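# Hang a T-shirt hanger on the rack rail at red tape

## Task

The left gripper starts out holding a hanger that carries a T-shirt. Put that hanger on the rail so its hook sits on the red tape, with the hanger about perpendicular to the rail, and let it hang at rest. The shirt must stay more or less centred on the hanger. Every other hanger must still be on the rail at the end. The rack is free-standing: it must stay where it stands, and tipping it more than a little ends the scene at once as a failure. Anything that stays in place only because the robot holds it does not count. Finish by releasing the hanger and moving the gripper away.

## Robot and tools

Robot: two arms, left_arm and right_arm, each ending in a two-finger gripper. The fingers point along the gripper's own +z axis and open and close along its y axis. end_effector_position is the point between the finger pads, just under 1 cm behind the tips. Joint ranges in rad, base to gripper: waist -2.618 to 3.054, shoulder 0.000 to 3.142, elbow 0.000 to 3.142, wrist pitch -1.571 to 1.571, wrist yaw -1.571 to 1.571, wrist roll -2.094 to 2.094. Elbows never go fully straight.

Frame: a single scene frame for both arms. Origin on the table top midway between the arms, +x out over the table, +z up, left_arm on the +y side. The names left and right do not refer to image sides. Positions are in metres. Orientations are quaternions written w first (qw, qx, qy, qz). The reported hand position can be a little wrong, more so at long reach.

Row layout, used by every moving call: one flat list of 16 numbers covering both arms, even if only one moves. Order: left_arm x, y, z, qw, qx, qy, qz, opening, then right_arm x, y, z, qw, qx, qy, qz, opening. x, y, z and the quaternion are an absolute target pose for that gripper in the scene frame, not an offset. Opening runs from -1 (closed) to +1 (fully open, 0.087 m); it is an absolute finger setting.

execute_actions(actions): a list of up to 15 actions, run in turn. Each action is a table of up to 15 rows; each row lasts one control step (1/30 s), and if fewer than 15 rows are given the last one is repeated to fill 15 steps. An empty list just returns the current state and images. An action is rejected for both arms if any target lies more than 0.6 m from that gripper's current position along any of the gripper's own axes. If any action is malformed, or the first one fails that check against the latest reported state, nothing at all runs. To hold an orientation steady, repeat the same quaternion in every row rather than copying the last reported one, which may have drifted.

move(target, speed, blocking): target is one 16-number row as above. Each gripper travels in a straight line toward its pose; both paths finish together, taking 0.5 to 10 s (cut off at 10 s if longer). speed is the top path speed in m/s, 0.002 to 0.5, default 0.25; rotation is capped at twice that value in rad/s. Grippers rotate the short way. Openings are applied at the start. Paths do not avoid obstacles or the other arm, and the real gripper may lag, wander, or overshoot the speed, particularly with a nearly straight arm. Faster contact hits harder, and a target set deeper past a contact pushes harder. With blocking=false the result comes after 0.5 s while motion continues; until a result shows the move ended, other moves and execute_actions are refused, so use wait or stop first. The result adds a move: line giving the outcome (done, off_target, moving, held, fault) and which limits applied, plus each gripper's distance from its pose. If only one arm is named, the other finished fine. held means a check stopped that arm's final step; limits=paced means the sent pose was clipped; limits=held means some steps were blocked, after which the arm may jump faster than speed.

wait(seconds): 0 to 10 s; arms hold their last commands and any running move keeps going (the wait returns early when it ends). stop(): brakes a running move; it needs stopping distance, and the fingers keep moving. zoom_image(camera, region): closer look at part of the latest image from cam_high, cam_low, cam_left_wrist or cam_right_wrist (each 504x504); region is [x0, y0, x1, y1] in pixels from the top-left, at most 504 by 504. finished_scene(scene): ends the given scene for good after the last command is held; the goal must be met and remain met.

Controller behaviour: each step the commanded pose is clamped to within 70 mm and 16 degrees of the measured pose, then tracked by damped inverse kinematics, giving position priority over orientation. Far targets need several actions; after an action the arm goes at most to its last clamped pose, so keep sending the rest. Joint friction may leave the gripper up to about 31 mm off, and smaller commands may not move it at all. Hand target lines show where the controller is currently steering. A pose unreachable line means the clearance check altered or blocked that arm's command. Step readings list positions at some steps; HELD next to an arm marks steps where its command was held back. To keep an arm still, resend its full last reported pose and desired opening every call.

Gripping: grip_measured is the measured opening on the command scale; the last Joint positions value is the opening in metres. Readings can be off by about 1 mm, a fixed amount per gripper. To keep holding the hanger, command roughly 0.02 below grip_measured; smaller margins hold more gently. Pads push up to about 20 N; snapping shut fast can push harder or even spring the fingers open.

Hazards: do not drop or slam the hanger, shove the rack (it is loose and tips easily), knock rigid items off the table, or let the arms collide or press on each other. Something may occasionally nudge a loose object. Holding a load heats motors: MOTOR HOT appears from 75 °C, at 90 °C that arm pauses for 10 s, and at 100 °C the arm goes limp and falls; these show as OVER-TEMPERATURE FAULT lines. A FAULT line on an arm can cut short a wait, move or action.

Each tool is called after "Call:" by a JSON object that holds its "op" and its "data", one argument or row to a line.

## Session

Call:
{"op": "execute_actions", "data": {
  "actions": []
}}

Scene clock: 0.00 s.
left_arm: end_effector_position=(+0.3421, -0.0020, +0.3984) grip_measured=-0.837 end_effector_quat_wxyz=(+0.660, +0.113, +0.736, -0.099) | right_arm: end_effector_position=(+0.3408, -0.2372, +0.3614) grip_measured=+1.000 end_effector_quat_wxyz=(+0.702, -0.071, +0.706, +0.061)
Joint positions: left_arm=[-0.974  1.648  1.794 -0.319 -0.873 -0.129  0.007] | right_arm=[-0.008  1.052  1.06  -0.014  0.012 -0.013  0.087]
Joint velocities: left_arm=[ 0.012  0.007 -0.002  0.037  0.037 -0.007 -0.   ] | right_arm=[ 0.007  0.002  0.012 -0.007  0.022  0.022  0.   ]
Hand target (left_arm): +0.342, -0.002, +0.399; +0.660, +0.112, +0.736, -0.100
Hand target (right_arm): +0.341, -0.237, +0.361; +0.702, -0.071, +0.706, +0.061

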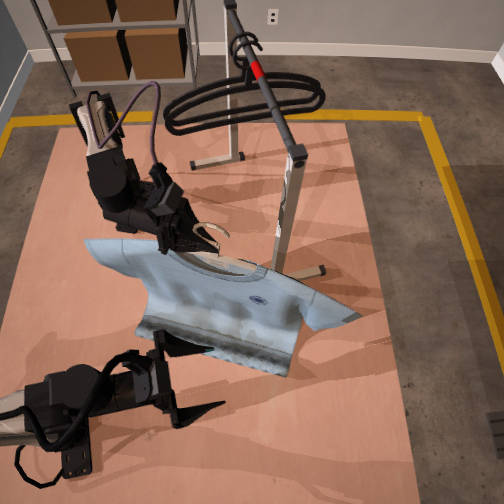

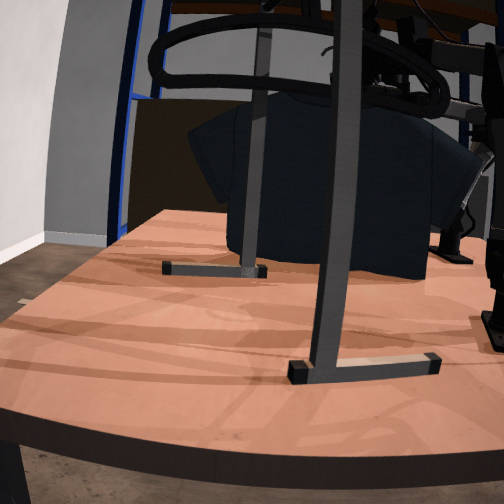

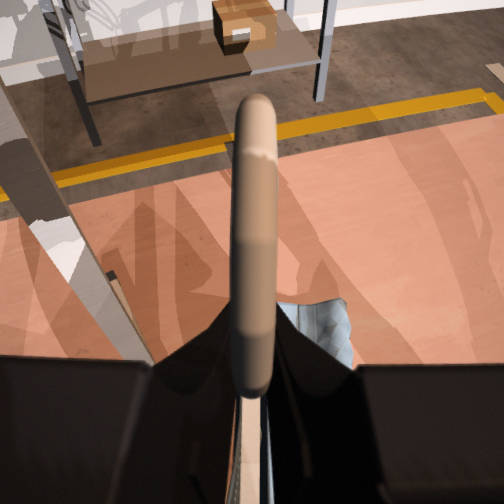

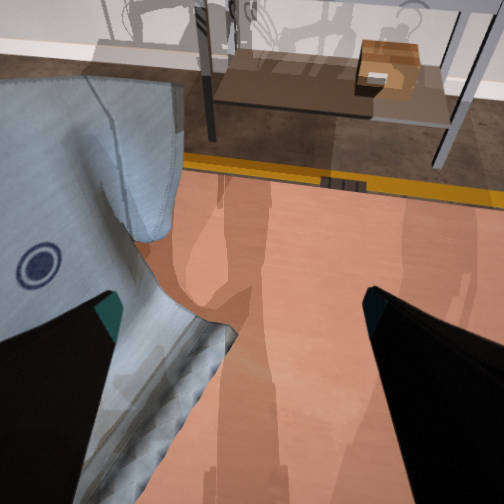

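Call:
{"op": "move", "data": {
  "target": [0.21,0.0,0.5,0.704,-0.062,0.704,0.062,-1,0.3,-0.4,0.33,0.702,-0.071,0.706,0.061,1],
  "speed": 0.2
}}

Call:
{"op": "move", "data": {
  "target": [0.21,0.25,0.52,0.704,-0.062,0.704,0.062,-1,0.3,-0.4,0.33,0.702,-0.071,0.706,0.061,1],
  "speed": 0.2
}}

Scene clock: 7.07 s.
left_arm: end_effector_position=(+0.2147, +0.0002, +0.5030) grip_measured=-0.837 end_effector_quat_wxyz=(+0.707, +0.015, +0.706, -0.017) | right_arm: end_effector_position=(+0.2971, -0.3955, +0.3412) grip_measured=+1.000 end_effector_quat_wxyz=(+0.706, -0.073, +0.702, +0.060)
Joint positions: left_arm=[-1.388  1.907  2.443 -0.468 -1.55   0.065  0.007] | right_arm=[-0.842  0.994  0.941  0.058 -0.821 -0.015  0.087]
Joint velocities: left_arm=[ 0.002 -0.002 -0.022  0.051 -0.081  0.022  0.001] | right_arm=[ 0.002  0.012 -0.002  0.007 -0.037  0.037  0.   ]
Hand target (left_arm): +0.212, -0.002, +0.502; +0.707, +0.014, +0.707, -0.015
Hand target (right_arm): +0.298, -0.400, +0.331; +0.702, -0.069, +0.706, +0.063
Off the commanded pose (left_arm): 0.006 m, 13 deg.
Off the commanded pose (right_arm): 0.012 m, 1 deg.
joint sent to its limit (left arm) — the command would take joint 5 (wrist yaw) past its lower limit, so that joint was sent only as far as its limit.
move: off_target (left_arm, right_arm)

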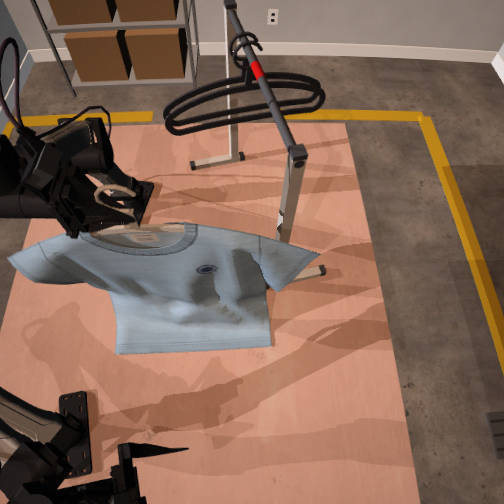

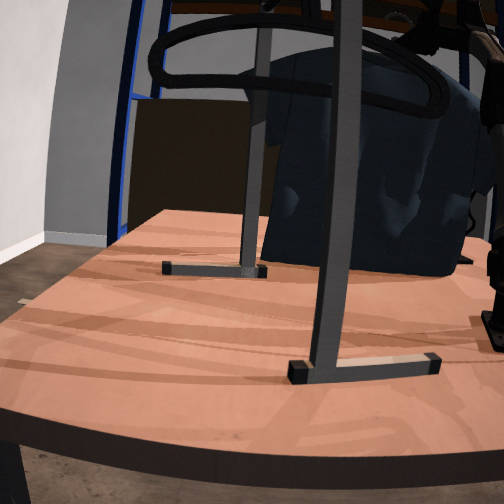

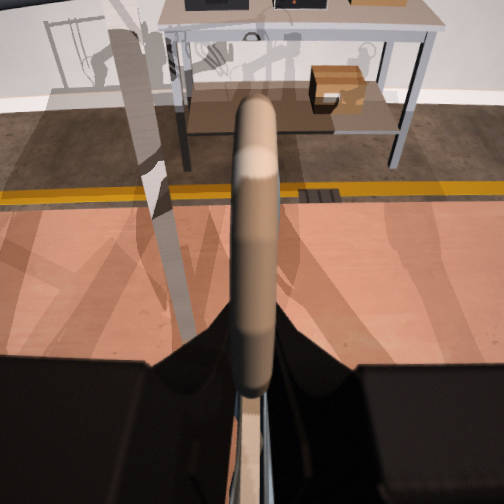

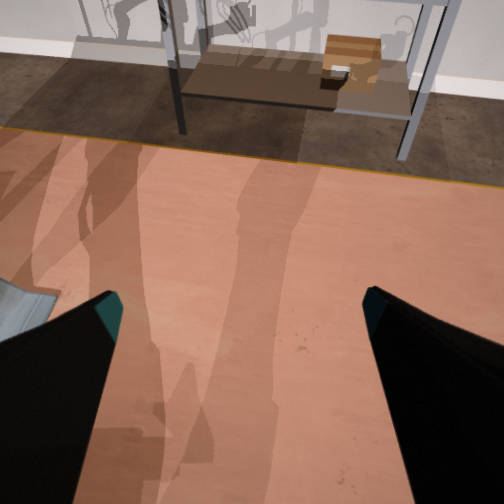

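Scene clock: 8.97 s.
left_arm: end_effector_position=(+0.2098, +0.2476, +0.5201) grip_measured=-0.837 end_effector_quat_wxyz=(+0.705, +0.042, +0.706, -0.056) | right_arm: end_effector_position=(+0.2971, -0.3956, +0.3412) grip_measured=+1.000 end_effector_quat_wxyz=(+0.706, -0.073, +0.702, +0.060)
Joint positions: left_arm=[-1.488  1.066  1.853 -0.769 -1.556 -0.002  0.007] | right_arm=[-0.842  0.994  0.941  0.058 -0.821 -0.016  0.087]
Joint velocities: left_arm=[-0.007 -0.002 -0.002 -0.168  0.051  0.095 -0.   ] | right_arm=[ 0.002  0.002  0.012 -0.066 -0.037 -0.095  0.   ]
Hand target (left_arm): +0.209, +0.249, +0.518; +0.705, +0.051, +0.705, -0.053
Hand target (right_arm): +0.300, -0.400, +0.330; +0.702, -0.071, +0.706, +0.061
Off the commanded pose (left_arm): 0.002 m, 18 deg; orientation clipped at the last step of the last action.
Off the commanded pose (right_arm): 0.012 m, 1 deg.
joint sent to its limit (left arm) — the command would take joint 5 (wrist yaw) past its lower limit, so that joint was sent only as far as its limit.
move: off_target (left_arm, right_arm); limits=paced

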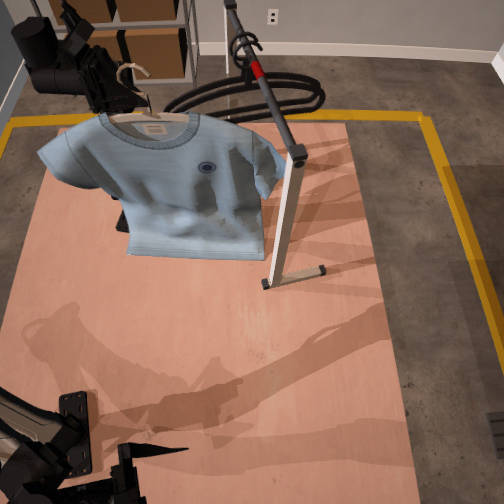

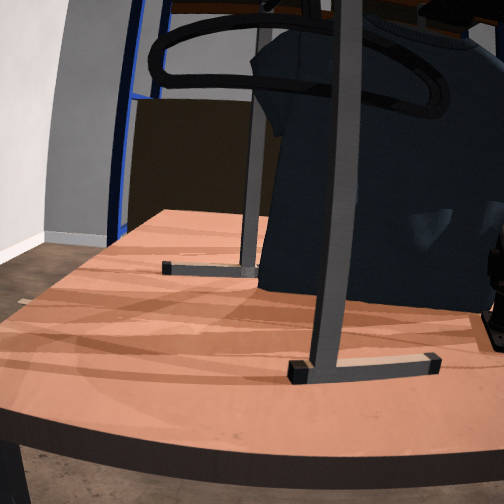

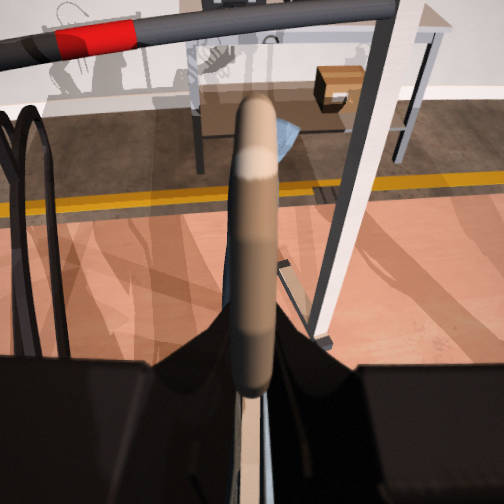

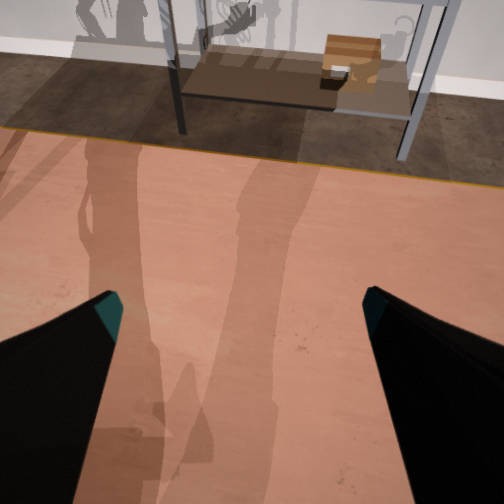

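Call:
{"op": "move", "data": {
  "target": [0.32,0.27,0.58,0.704,-0.062,0.704,0.062,-1,0.3,-0.4,0.33,0.702,-0.071,0.706,0.061,1],
  "speed": 0.12
}}

Scene clock: 17.80 s.
left_arm: end_effector_position=(+0.3156, +0.2727, +0.5788) grip_measured=-0.837 end_effector_quat_wxyz=(+0.703, -0.056, +0.706, +0.069) | right_arm: end_effector_position=(+0.2971, -0.3956, +0.3412) grip_measured=+1.000 end_effector_quat_wxyz=(+0.706, -0.073, +0.702, +0.060)
Joint positions: left_arm=[-0.725  1.575  2.647 -1.078 -1.109  0.013  0.007] | right_arm=[-0.842  0.994  0.941  0.058 -0.821 -0.016  0.087]
Joint velocities: left_arm=[ 0.007  0.1    0.208 -0.168  0.081 -0.022  0.   ] | right_arm=[-0.002 -0.002  0.007  0.051 -0.007  0.007  0.   ]
Hand target (left_arm): +0.319, +0.271, +0.581; +0.705, -0.062, +0.704, +0.062
Hand target (right_arm): +0.300, -0.400, +0.330; +0.702, -0.071, +0.706, +0.061
Off the commanded pose (left_arm): 0.005 m, 1 deg.
Off the commanded pose (right_arm): 0.012 m, 1 deg.
move: off_target (right_arm)

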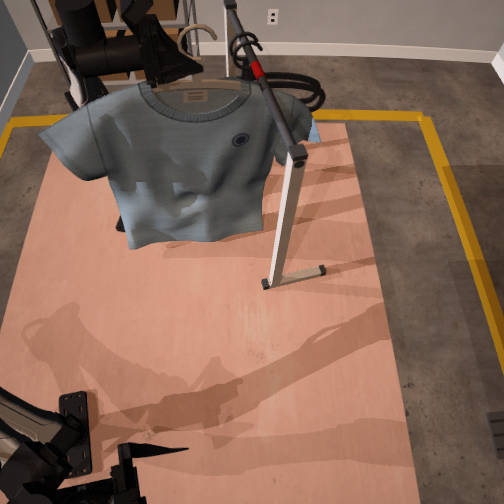

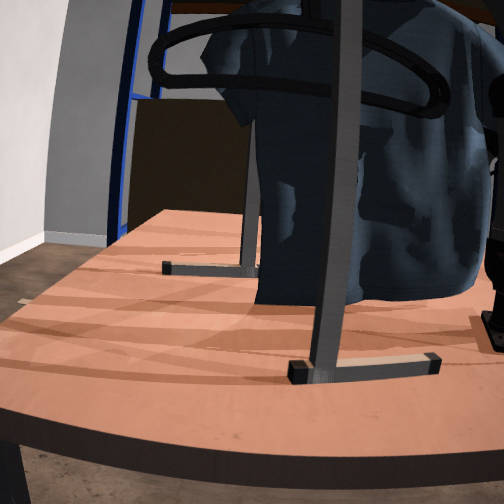

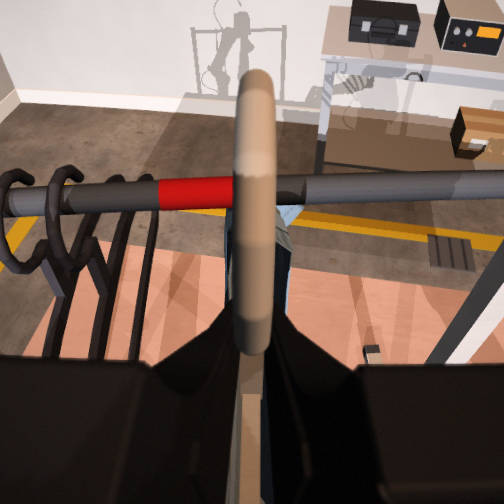

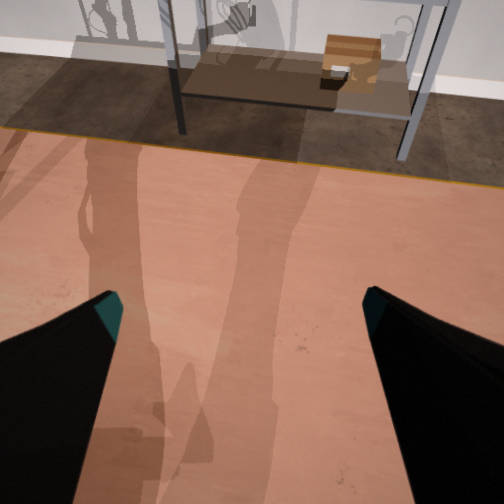

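Call:
{"op": "move", "data": {
  "target": [0.375,0.312,0.565,0.704,-0.062,0.704,0.062,-1,0.3,-0.4,0.33,0.702,-0.071,0.706,0.061,1],
  "speed": 0.08
}}

Call:
{"op": "zoom_image", "data": {
  "camera": "cam_high",
  "region": [180,0,320,110]
}}

Scene clock: 25.23 s.
left_arm: end_effector_position=(+0.3779, +0.3068, +0.5522) grip_measured=-0.837 end_effector_quat_wxyz=(+0.687, -0.053, +0.721, +0.071) | right_arm: end_effector_position=(+0.2971, -0.3956, +0.3412) grip_measured=+1.000 end_effector_quat_wxyz=(+0.706, -0.073, +0.702, +0.060)
Joint positions: left_arm=[-0.325  1.515  2.412 -0.957 -0.708 -0.009  0.007] | right_arm=[-0.842  0.994  0.941  0.058 -0.821 -0.016  0.087]
Joint velocities: left_arm=[ 0.007 -0.002  0.007  0.066  0.007  0.007  0.   ] | right_arm=[-0.007  0.007 -0.002 -0.051  0.037 -0.022  0.   ]
Hand target (left_arm): +0.373, +0.312, +0.564; +0.703, -0.063, +0.706, +0.062
Hand target (right_arm): +0.300, -0.400, +0.330; +0.702, -0.071, +0.706, +0.061
Off the commanded pose (left_arm): 0.014 m, 3 deg.
Off the commanded pose (right_arm): 0.012 m, 1 deg.
move: off_target (left_arm, right_arm)

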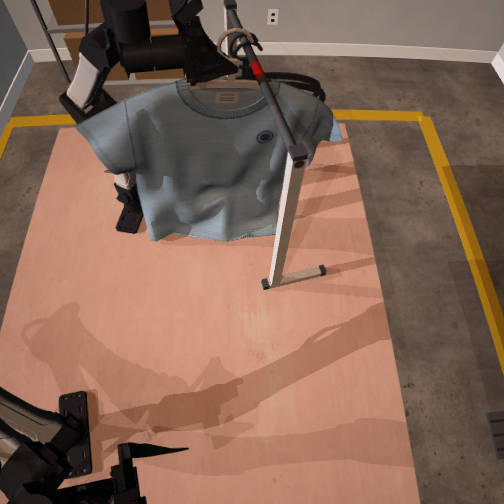

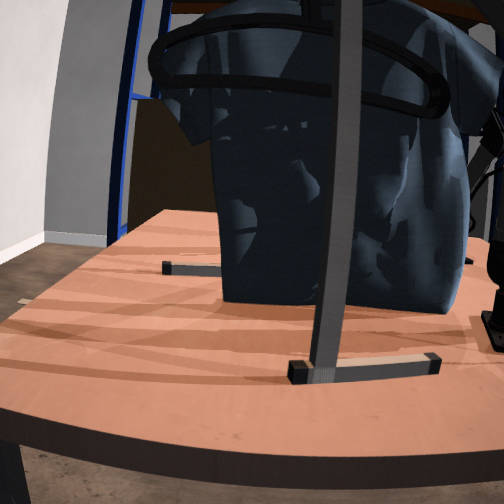

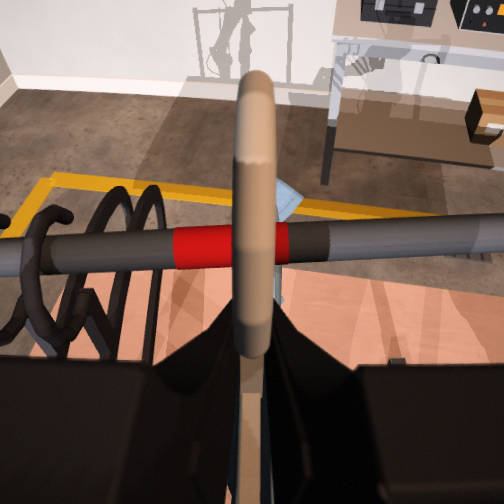

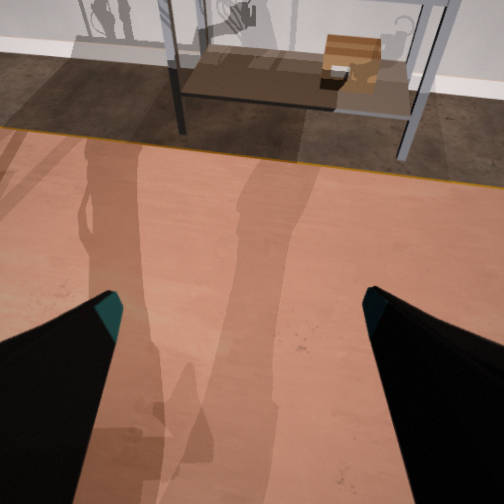

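Region (180, 0, 320, 110) of cam_high's 504x504 image, scaled by 3.600, with more detail than that image has; it fills the top 396 rows of this view, and the rest is white.

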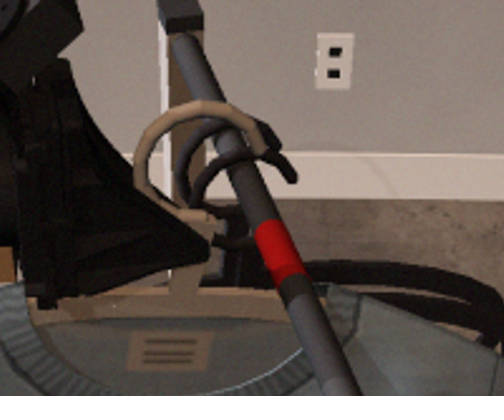

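Call:
{"op": "move", "data": {
  "target": [0.405,0.328,0.55,0.704,-0.062,0.704,0.062,-1,0.3,-0.4,0.33,0.702,-0.071,0.706,0.061,1],
  "speed": 0.05
}}

Call:
{"op": "zoom_image", "data": {
  "camera": "cam_high",
  "region": [180,0,320,110]
}}

Scene clock: 30.70 s.
left_arm: end_effector_position=(+0.4093, +0.3231, +0.5363) grip_measured=-0.837 end_effector_quat_wxyz=(+0.686, -0.056, +0.722, +0.069) | right_arm: end_effector_position=(+0.2971, -0.3956, +0.3412) grip_measured=+1.000 end_effector_quat_wxyz=(+0.706, -0.074, +0.702, +0.059)
Joint positions: left_arm=[-0.178  1.489  2.262 -0.83  -0.56  -0.008  0.007] | right_arm=[-0.842  0.994  0.941  0.058 -0.821 -0.017  0.087]
Joint velocities: left_arm=[ 0.002  0.007  0.007  0.037  0.007 -0.007 -0.001] | right_arm=[-0.002  0.007 -0.012 -0.081 -0.007 -0.022  0.   ]
Hand target (left_arm): +0.404, +0.328, +0.550; +0.704, -0.062, +0.705, +0.062
Hand target (right_arm): +0.300, -0.400, +0.330; +0.702, -0.071, +0.706, +0.061
Off the commanded pose (left_arm): 0.015 m, 3 deg.
Off the commanded pose (right_arm): 0.012 m, 1 deg.
move: off_target (left_arm, right_arm)

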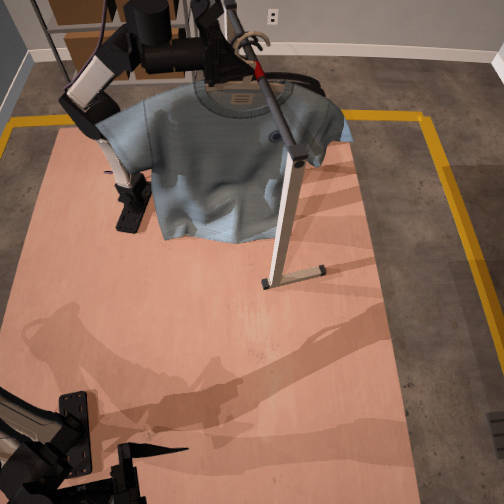

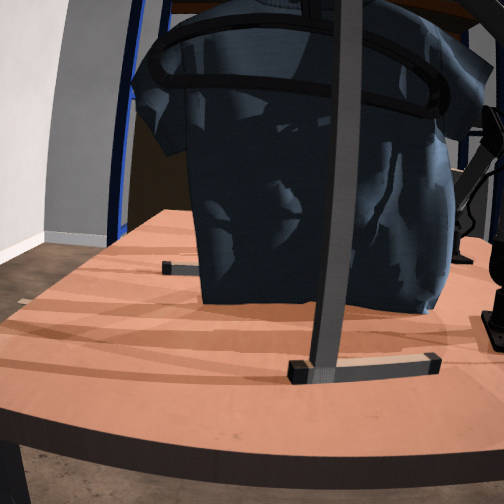

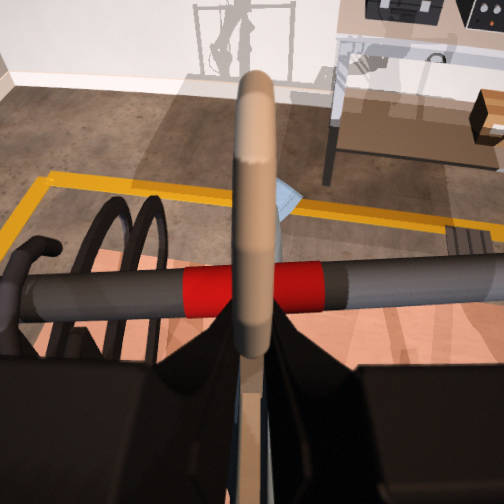

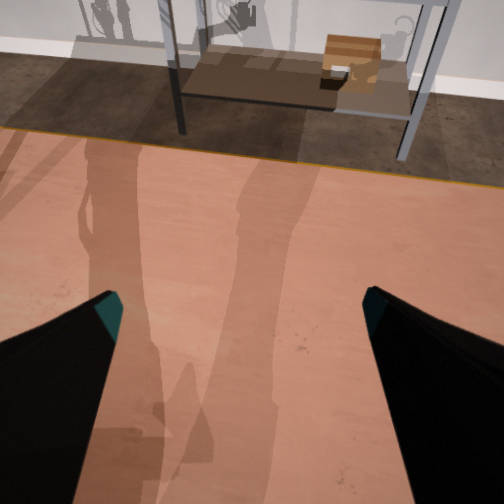

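Region (180, 0, 320, 110) of cam_high's 504x504 image, scaled by 3.600, with more detail than that image has; it fills the top 396 rows of this view, and the rest is white.

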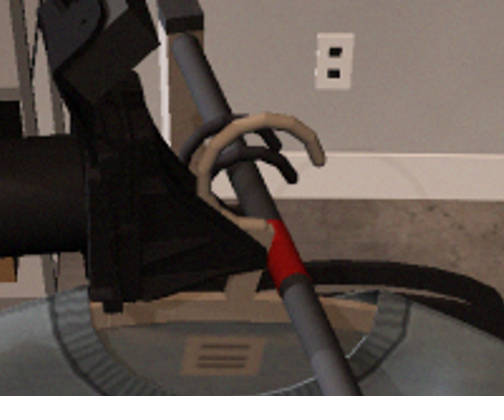

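Call:
{"op": "move", "data": {
  "target": [0.405,0.328,0.52,0.704,-0.062,0.704,0.062,-1,0.3,-0.4,0.33,0.702,-0.071,0.706,0.061,1],
  "speed": 0.05
}}

Call:
{"op": "move", "data": {
  "target": [0.418,0.328,0.495,0.704,-0.062,0.704,0.062,-1,0.3,-0.4,0.33,0.702,-0.071,0.706,0.061,1],
  "speed": 0.05
}}

Call:
{"op": "zoom_image", "data": {
  "camera": "cam_high",
  "region": [180,0,320,110]
}}

Scene clock: 37.03 s.
left_arm: end_effector_position=(+0.4093, +0.3227, +0.5066) grip_measured=-0.837 end_effector_quat_wxyz=(+0.687, -0.054, +0.721, +0.068) | right_arm: end_effector_position=(+0.2971, -0.3956, +0.3413) grip_measured=+1.000 end_effector_quat_wxyz=(+0.706, -0.074, +0.702, +0.059)
Joint positions: left_arm=[-0.178  1.359  1.965 -0.661 -0.557 -0.006  0.007] | right_arm=[-0.842  0.994  0.941  0.058 -0.821 -0.017  0.087]
Joint velocities: left_arm=[-0.002 -0.002 -0.007  0.037 -0.051  0.051 -0.001] | right_arm=[-0.002 -0.012  0.007  0.007  0.051  0.007  0.   ]
Hand target (left_arm): +0.405, +0.328, +0.519; +0.704, -0.062, +0.705, +0.062
Hand target (right_arm): +0.300, -0.400, +0.330; +0.702, -0.071, +0.706, +0.061
Off the commanded pose (left_arm): 0.015 m, 3 deg.
Off the commanded pose (right_arm): 0.012 m, 1 deg.
move: off_target (left_arm, right_arm)

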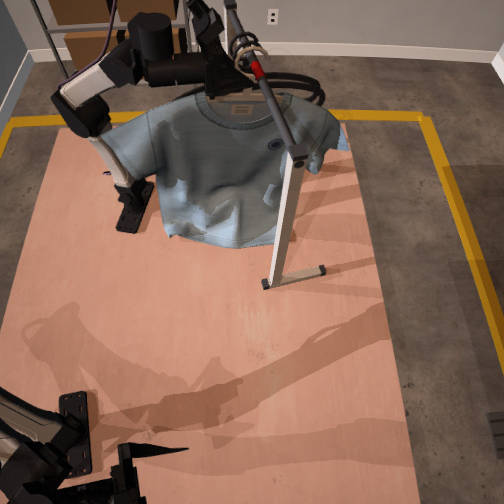

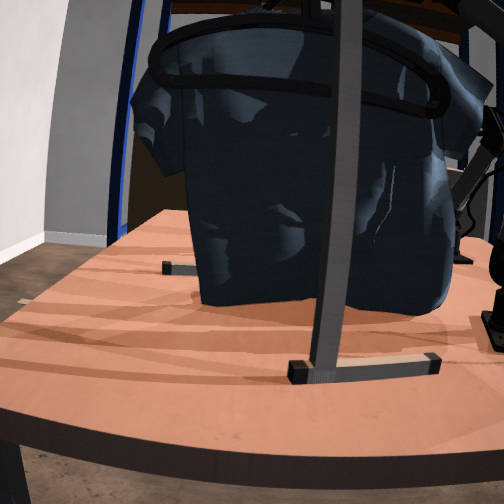

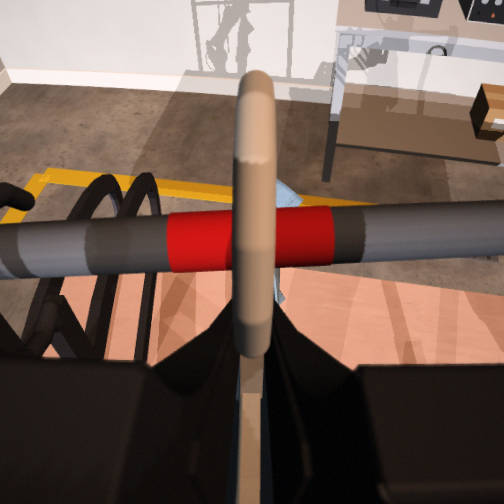

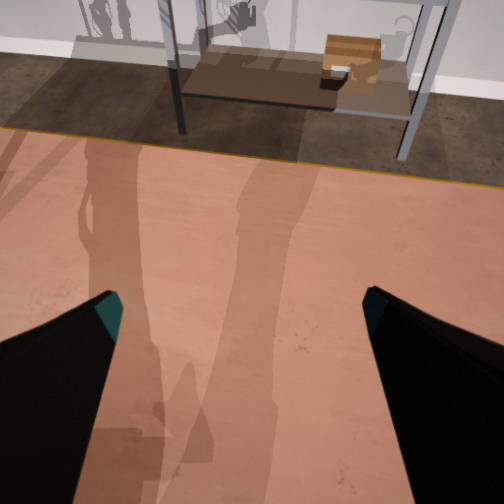

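Scene clock: 38.07 s.
left_arm: end_effector_position=(+0.4215, +0.3235, +0.4823) grip_measured=-0.837 end_effector_quat_wxyz=(+0.687, -0.056, +0.721, +0.068) | right_arm: end_effector_position=(+0.2971, -0.3956, +0.3413) grip_measured=+1.000 end_effector_quat_wxyz=(+0.706, -0.074, +0.702, +0.059)
Joint positions: left_arm=[-0.155  1.318  1.802 -0.538 -0.536 -0.006  0.007] | right_arm=[-0.842  0.994  0.941  0.058 -0.821 -0.017  0.087]
Joint velocities: left_arm=[ 0.007  0.007 -0.012  0.007 -0.007  0.007  0.001] | right_arm=[-0.007 -0.022  0.007 -0.051 -0.037  0.037  0.   ]
Hand target (left_arm): +0.417, +0.328, +0.495; +0.704, -0.062, +0.705, +0.062
Hand target (right_arm): +0.300, -0.400, +0.330; +0.702, -0.071, +0.706, +0.061
Off the commanded pose (left_arm): 0.014 m, 3 deg.
Off the commanded pose (right_arm): 0.012 m, 1 deg.
move: off_target (left_arm, right_arm)

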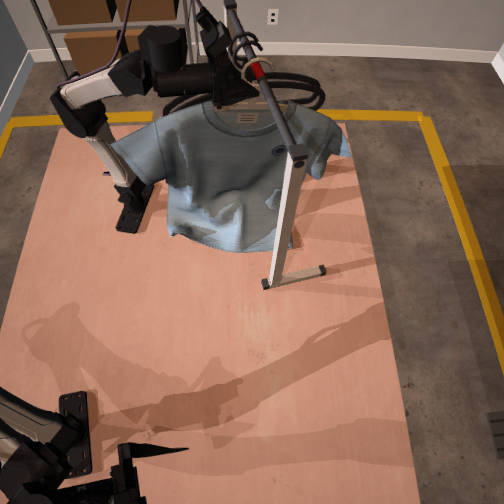

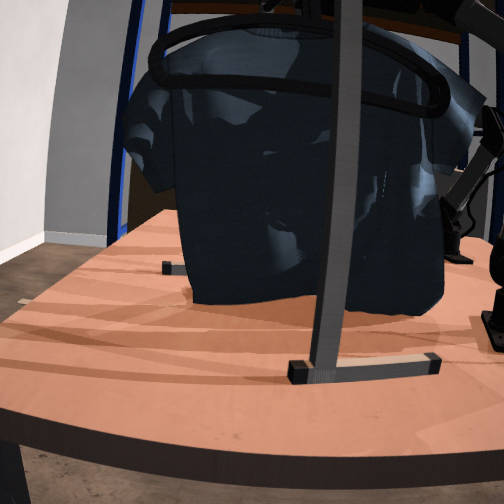

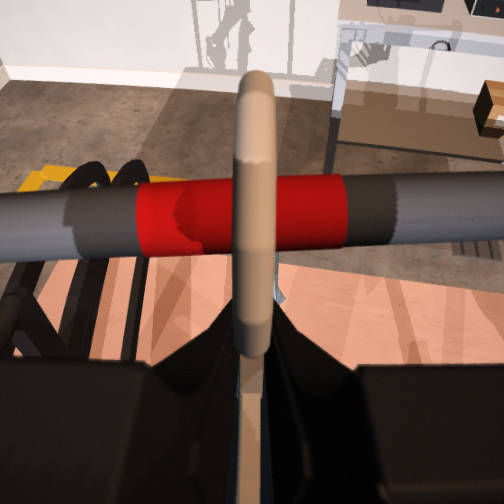

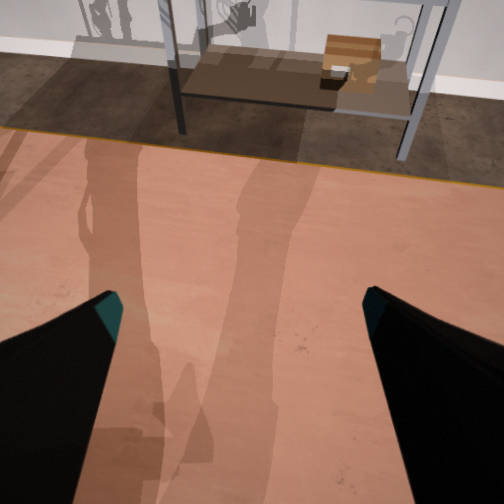

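Region (180, 0, 320, 110) of cam_high's 504x504 image, scaled by 3.600, with more detail than that image has; it fills the top 396 rows of this view, and the rest is white.

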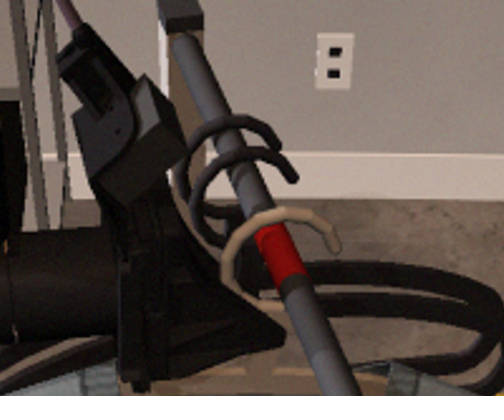

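Call:
{"op": "move", "data": {
  "target": [0.418,0.328,0.485,0.704,-0.062,0.704,0.062,0.2,0.3,-0.4,0.33,0.702,-0.071,0.706,0.061,1],
  "speed": 0.05
}}

Call:
{"op": "move", "data": {
  "target": [0.3,0.308,0.5,0.704,-0.062,0.704,0.062,0.2,0.3,-0.4,0.33,0.702,-0.071,0.706,0.061,1],
  "speed": 0.12
}}

Call:
{"op": "wait", "data": {
  "seconds": 4
}}

Scene clock: 43.07 s.
left_arm: end_effector_position=(+0.4208, +0.3237, +0.4849) grip_measured=+0.200 end_effector_quat_wxyz=(+0.702, -0.062, +0.707, +0.061) | right_arm: end_effector_position=(+0.2971, -0.3956, +0.3413) grip_measured=+1.000 end_effector_quat_wxyz=(+0.706, -0.074, +0.702, +0.059)
Joint positions: left_arm=[-0.155  1.288  1.743 -0.464 -0.536 -0.006  0.052] | right_arm=[-0.842  0.994  0.941  0.058 -0.821 -0.017  0.087]
Joint velocities: left_arm=[-0.002 -0.012 -0.002 -0.022 -0.037 -0.022 -0.   ] | right_arm=[-0.017 -0.017 -0.012 -0.022  0.022 -0.037  0.   ]
Hand target (left_arm): +0.418, +0.328, +0.485; +0.704, -0.062, +0.704, +0.062
Hand target (right_arm): +0.300, -0.400, +0.330; +0.702, -0.071, +0.706, +0.061
Off the commanded pose (left_arm): 0.005 m, 0 deg.
Off the commanded pose (right_arm): 0.012 m, 1 deg.
move: off_target (right_arm)

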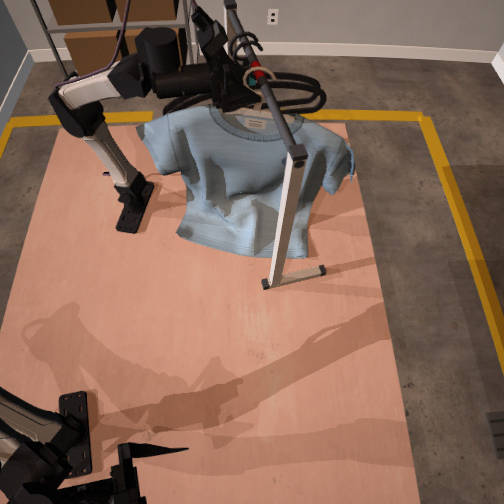

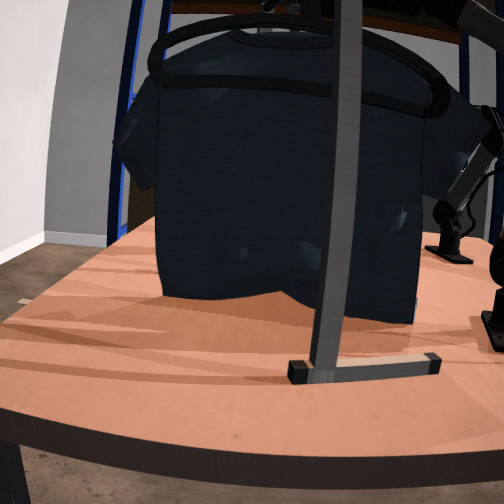

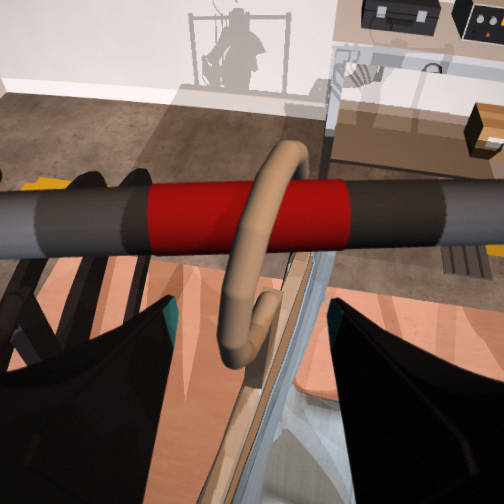

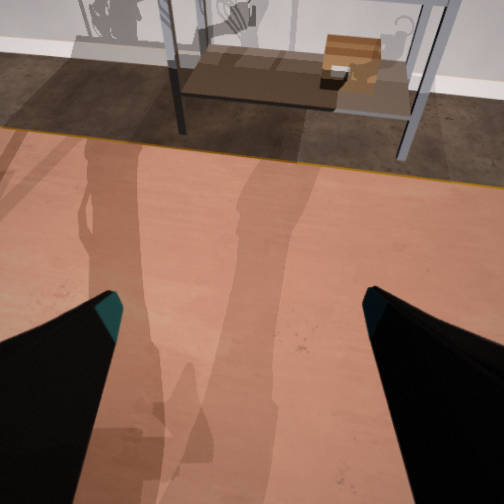

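Scene clock: 44.73 s.
left_arm: end_effector_position=(+0.3058, +0.3041, +0.5052) grip_measured=+0.200 end_effector_quat_wxyz=(+0.710, -0.067, +0.699, +0.055) | right_arm: end_effector_position=(+0.2971, -0.3956, +0.3413) grip_measured=+1.000 end_effector_quat_wxyz=(+0.706, -0.074, +0.702, +0.059)
Joint positions: left_arm=[-0.636  1.076  1.73  -0.628 -1.016  0.004  0.052] | right_arm=[-0.842  0.994  0.941  0.058 -0.821 -0.017  0.087]
Joint velocities: left_arm=[ 0.002 -0.012  0.012  0.066  0.022 -0.081 -0.001] | right_arm=[ 0.002  0.002  0.002  0.022 -0.037 -0.007  0.   ]
Hand target (left_arm): +0.301, +0.307, +0.500; +0.705, -0.061, +0.703, +0.063
Hand target (right_arm): +0.300, -0.400, +0.330; +0.702, -0.071, +0.706, +0.061
Off the commanded pose (left_arm): 0.009 m, 1 deg.
Off the commanded pose (right_arm): 0.012 m, 1 deg.
move: off_target (right_arm)

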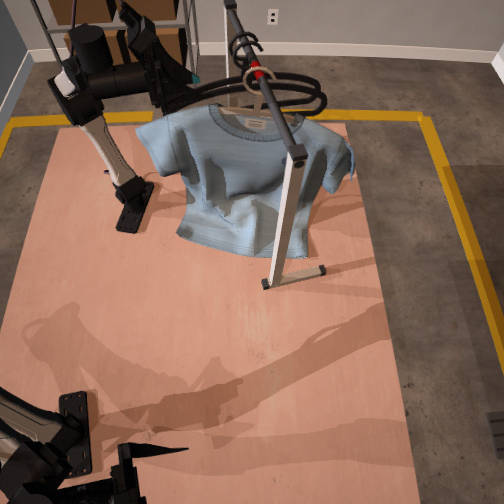

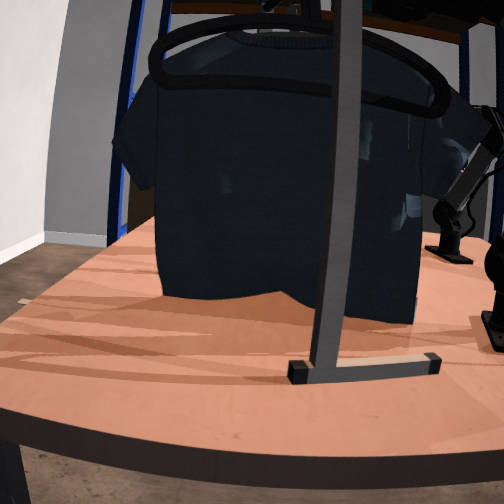

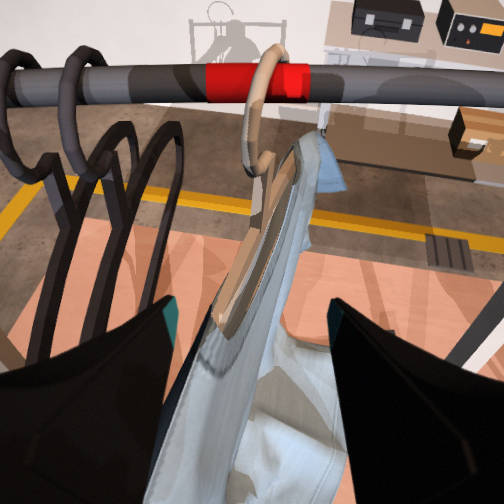

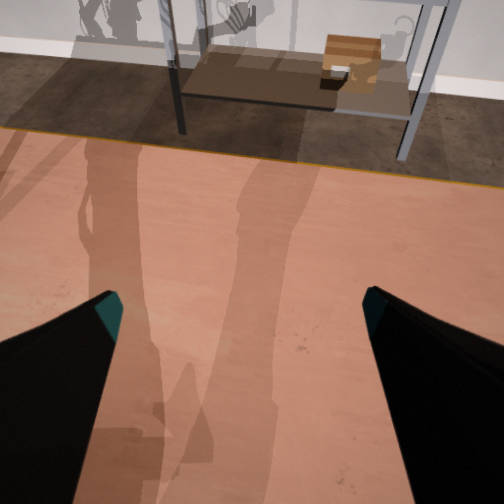

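Scene clock: 48.73 s.
left_arm: end_effector_position=(+0.3057, +0.3045, +0.5051) grip_measured=+0.200 end_effector_quat_wxyz=(+0.710, -0.068, +0.699, +0.056) | right_arm: end_effector_position=(+0.2971, -0.3956, +0.3413) grip_measured=+1.000 end_effector_quat_wxyz=(+0.706, -0.074, +0.702, +0.059)
Joint positions: left_arm=[-0.636  1.076  1.73  -0.629 -1.019  0.004  0.052] | right_arm=[-0.842  0.994  0.941  0.058 -0.821 -0.017  0.087]
Joint velocities: left_arm=[-0.007  0.002 -0.002 -0.051  0.037  0.022  0.001] | right_arm=[ 0.007  0.002 -0.007 -0.095  0.022 -0.051  0.   ]
Hand target (left_arm): +0.301, +0.307, +0.500; +0.705, -0.061, +0.703, +0.063
Hand target (right_arm): +0.300, -0.400, +0.330; +0.702, -0.071, +0.706, +0.061
Off the commanded pose (left_arm): 0.008 m, 1 deg.
Off the commanded pose (right_arm): 0.012 m, 1 deg.
wait: 4.00 s; at rest by 0.17 s

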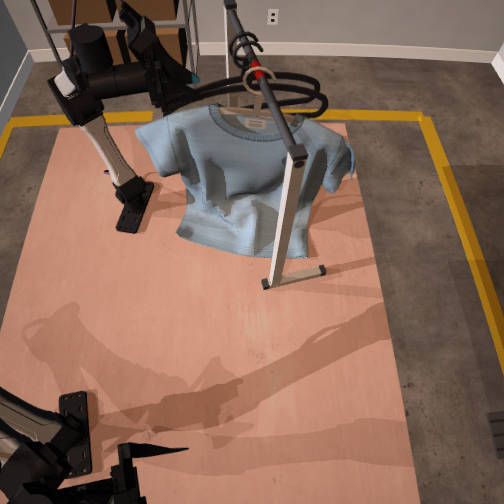

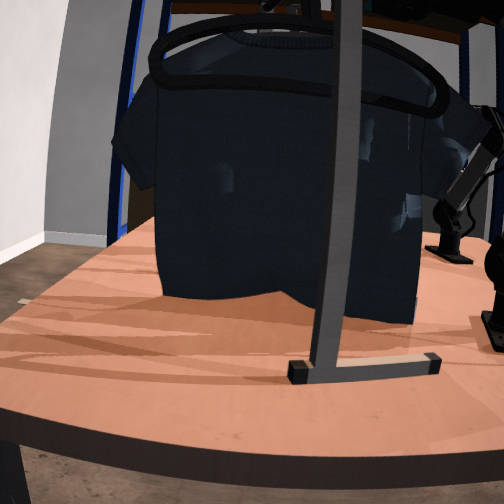

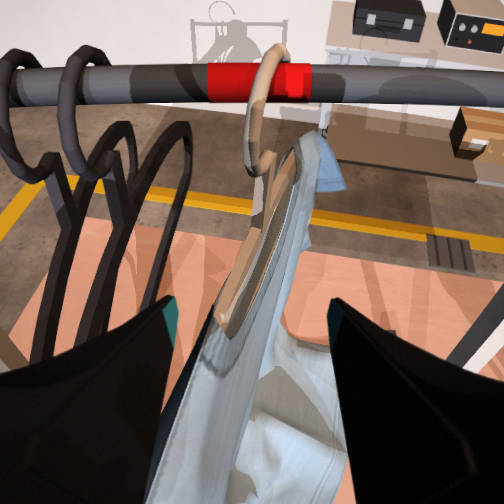

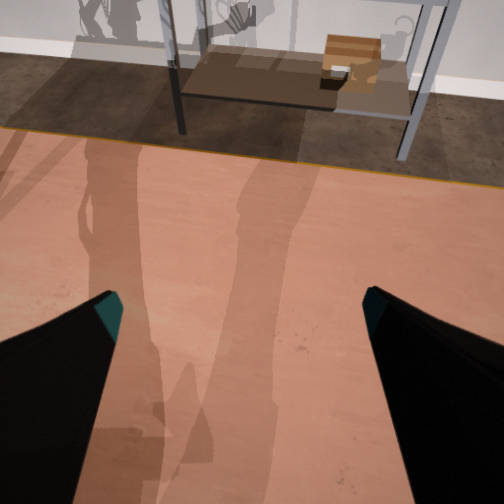

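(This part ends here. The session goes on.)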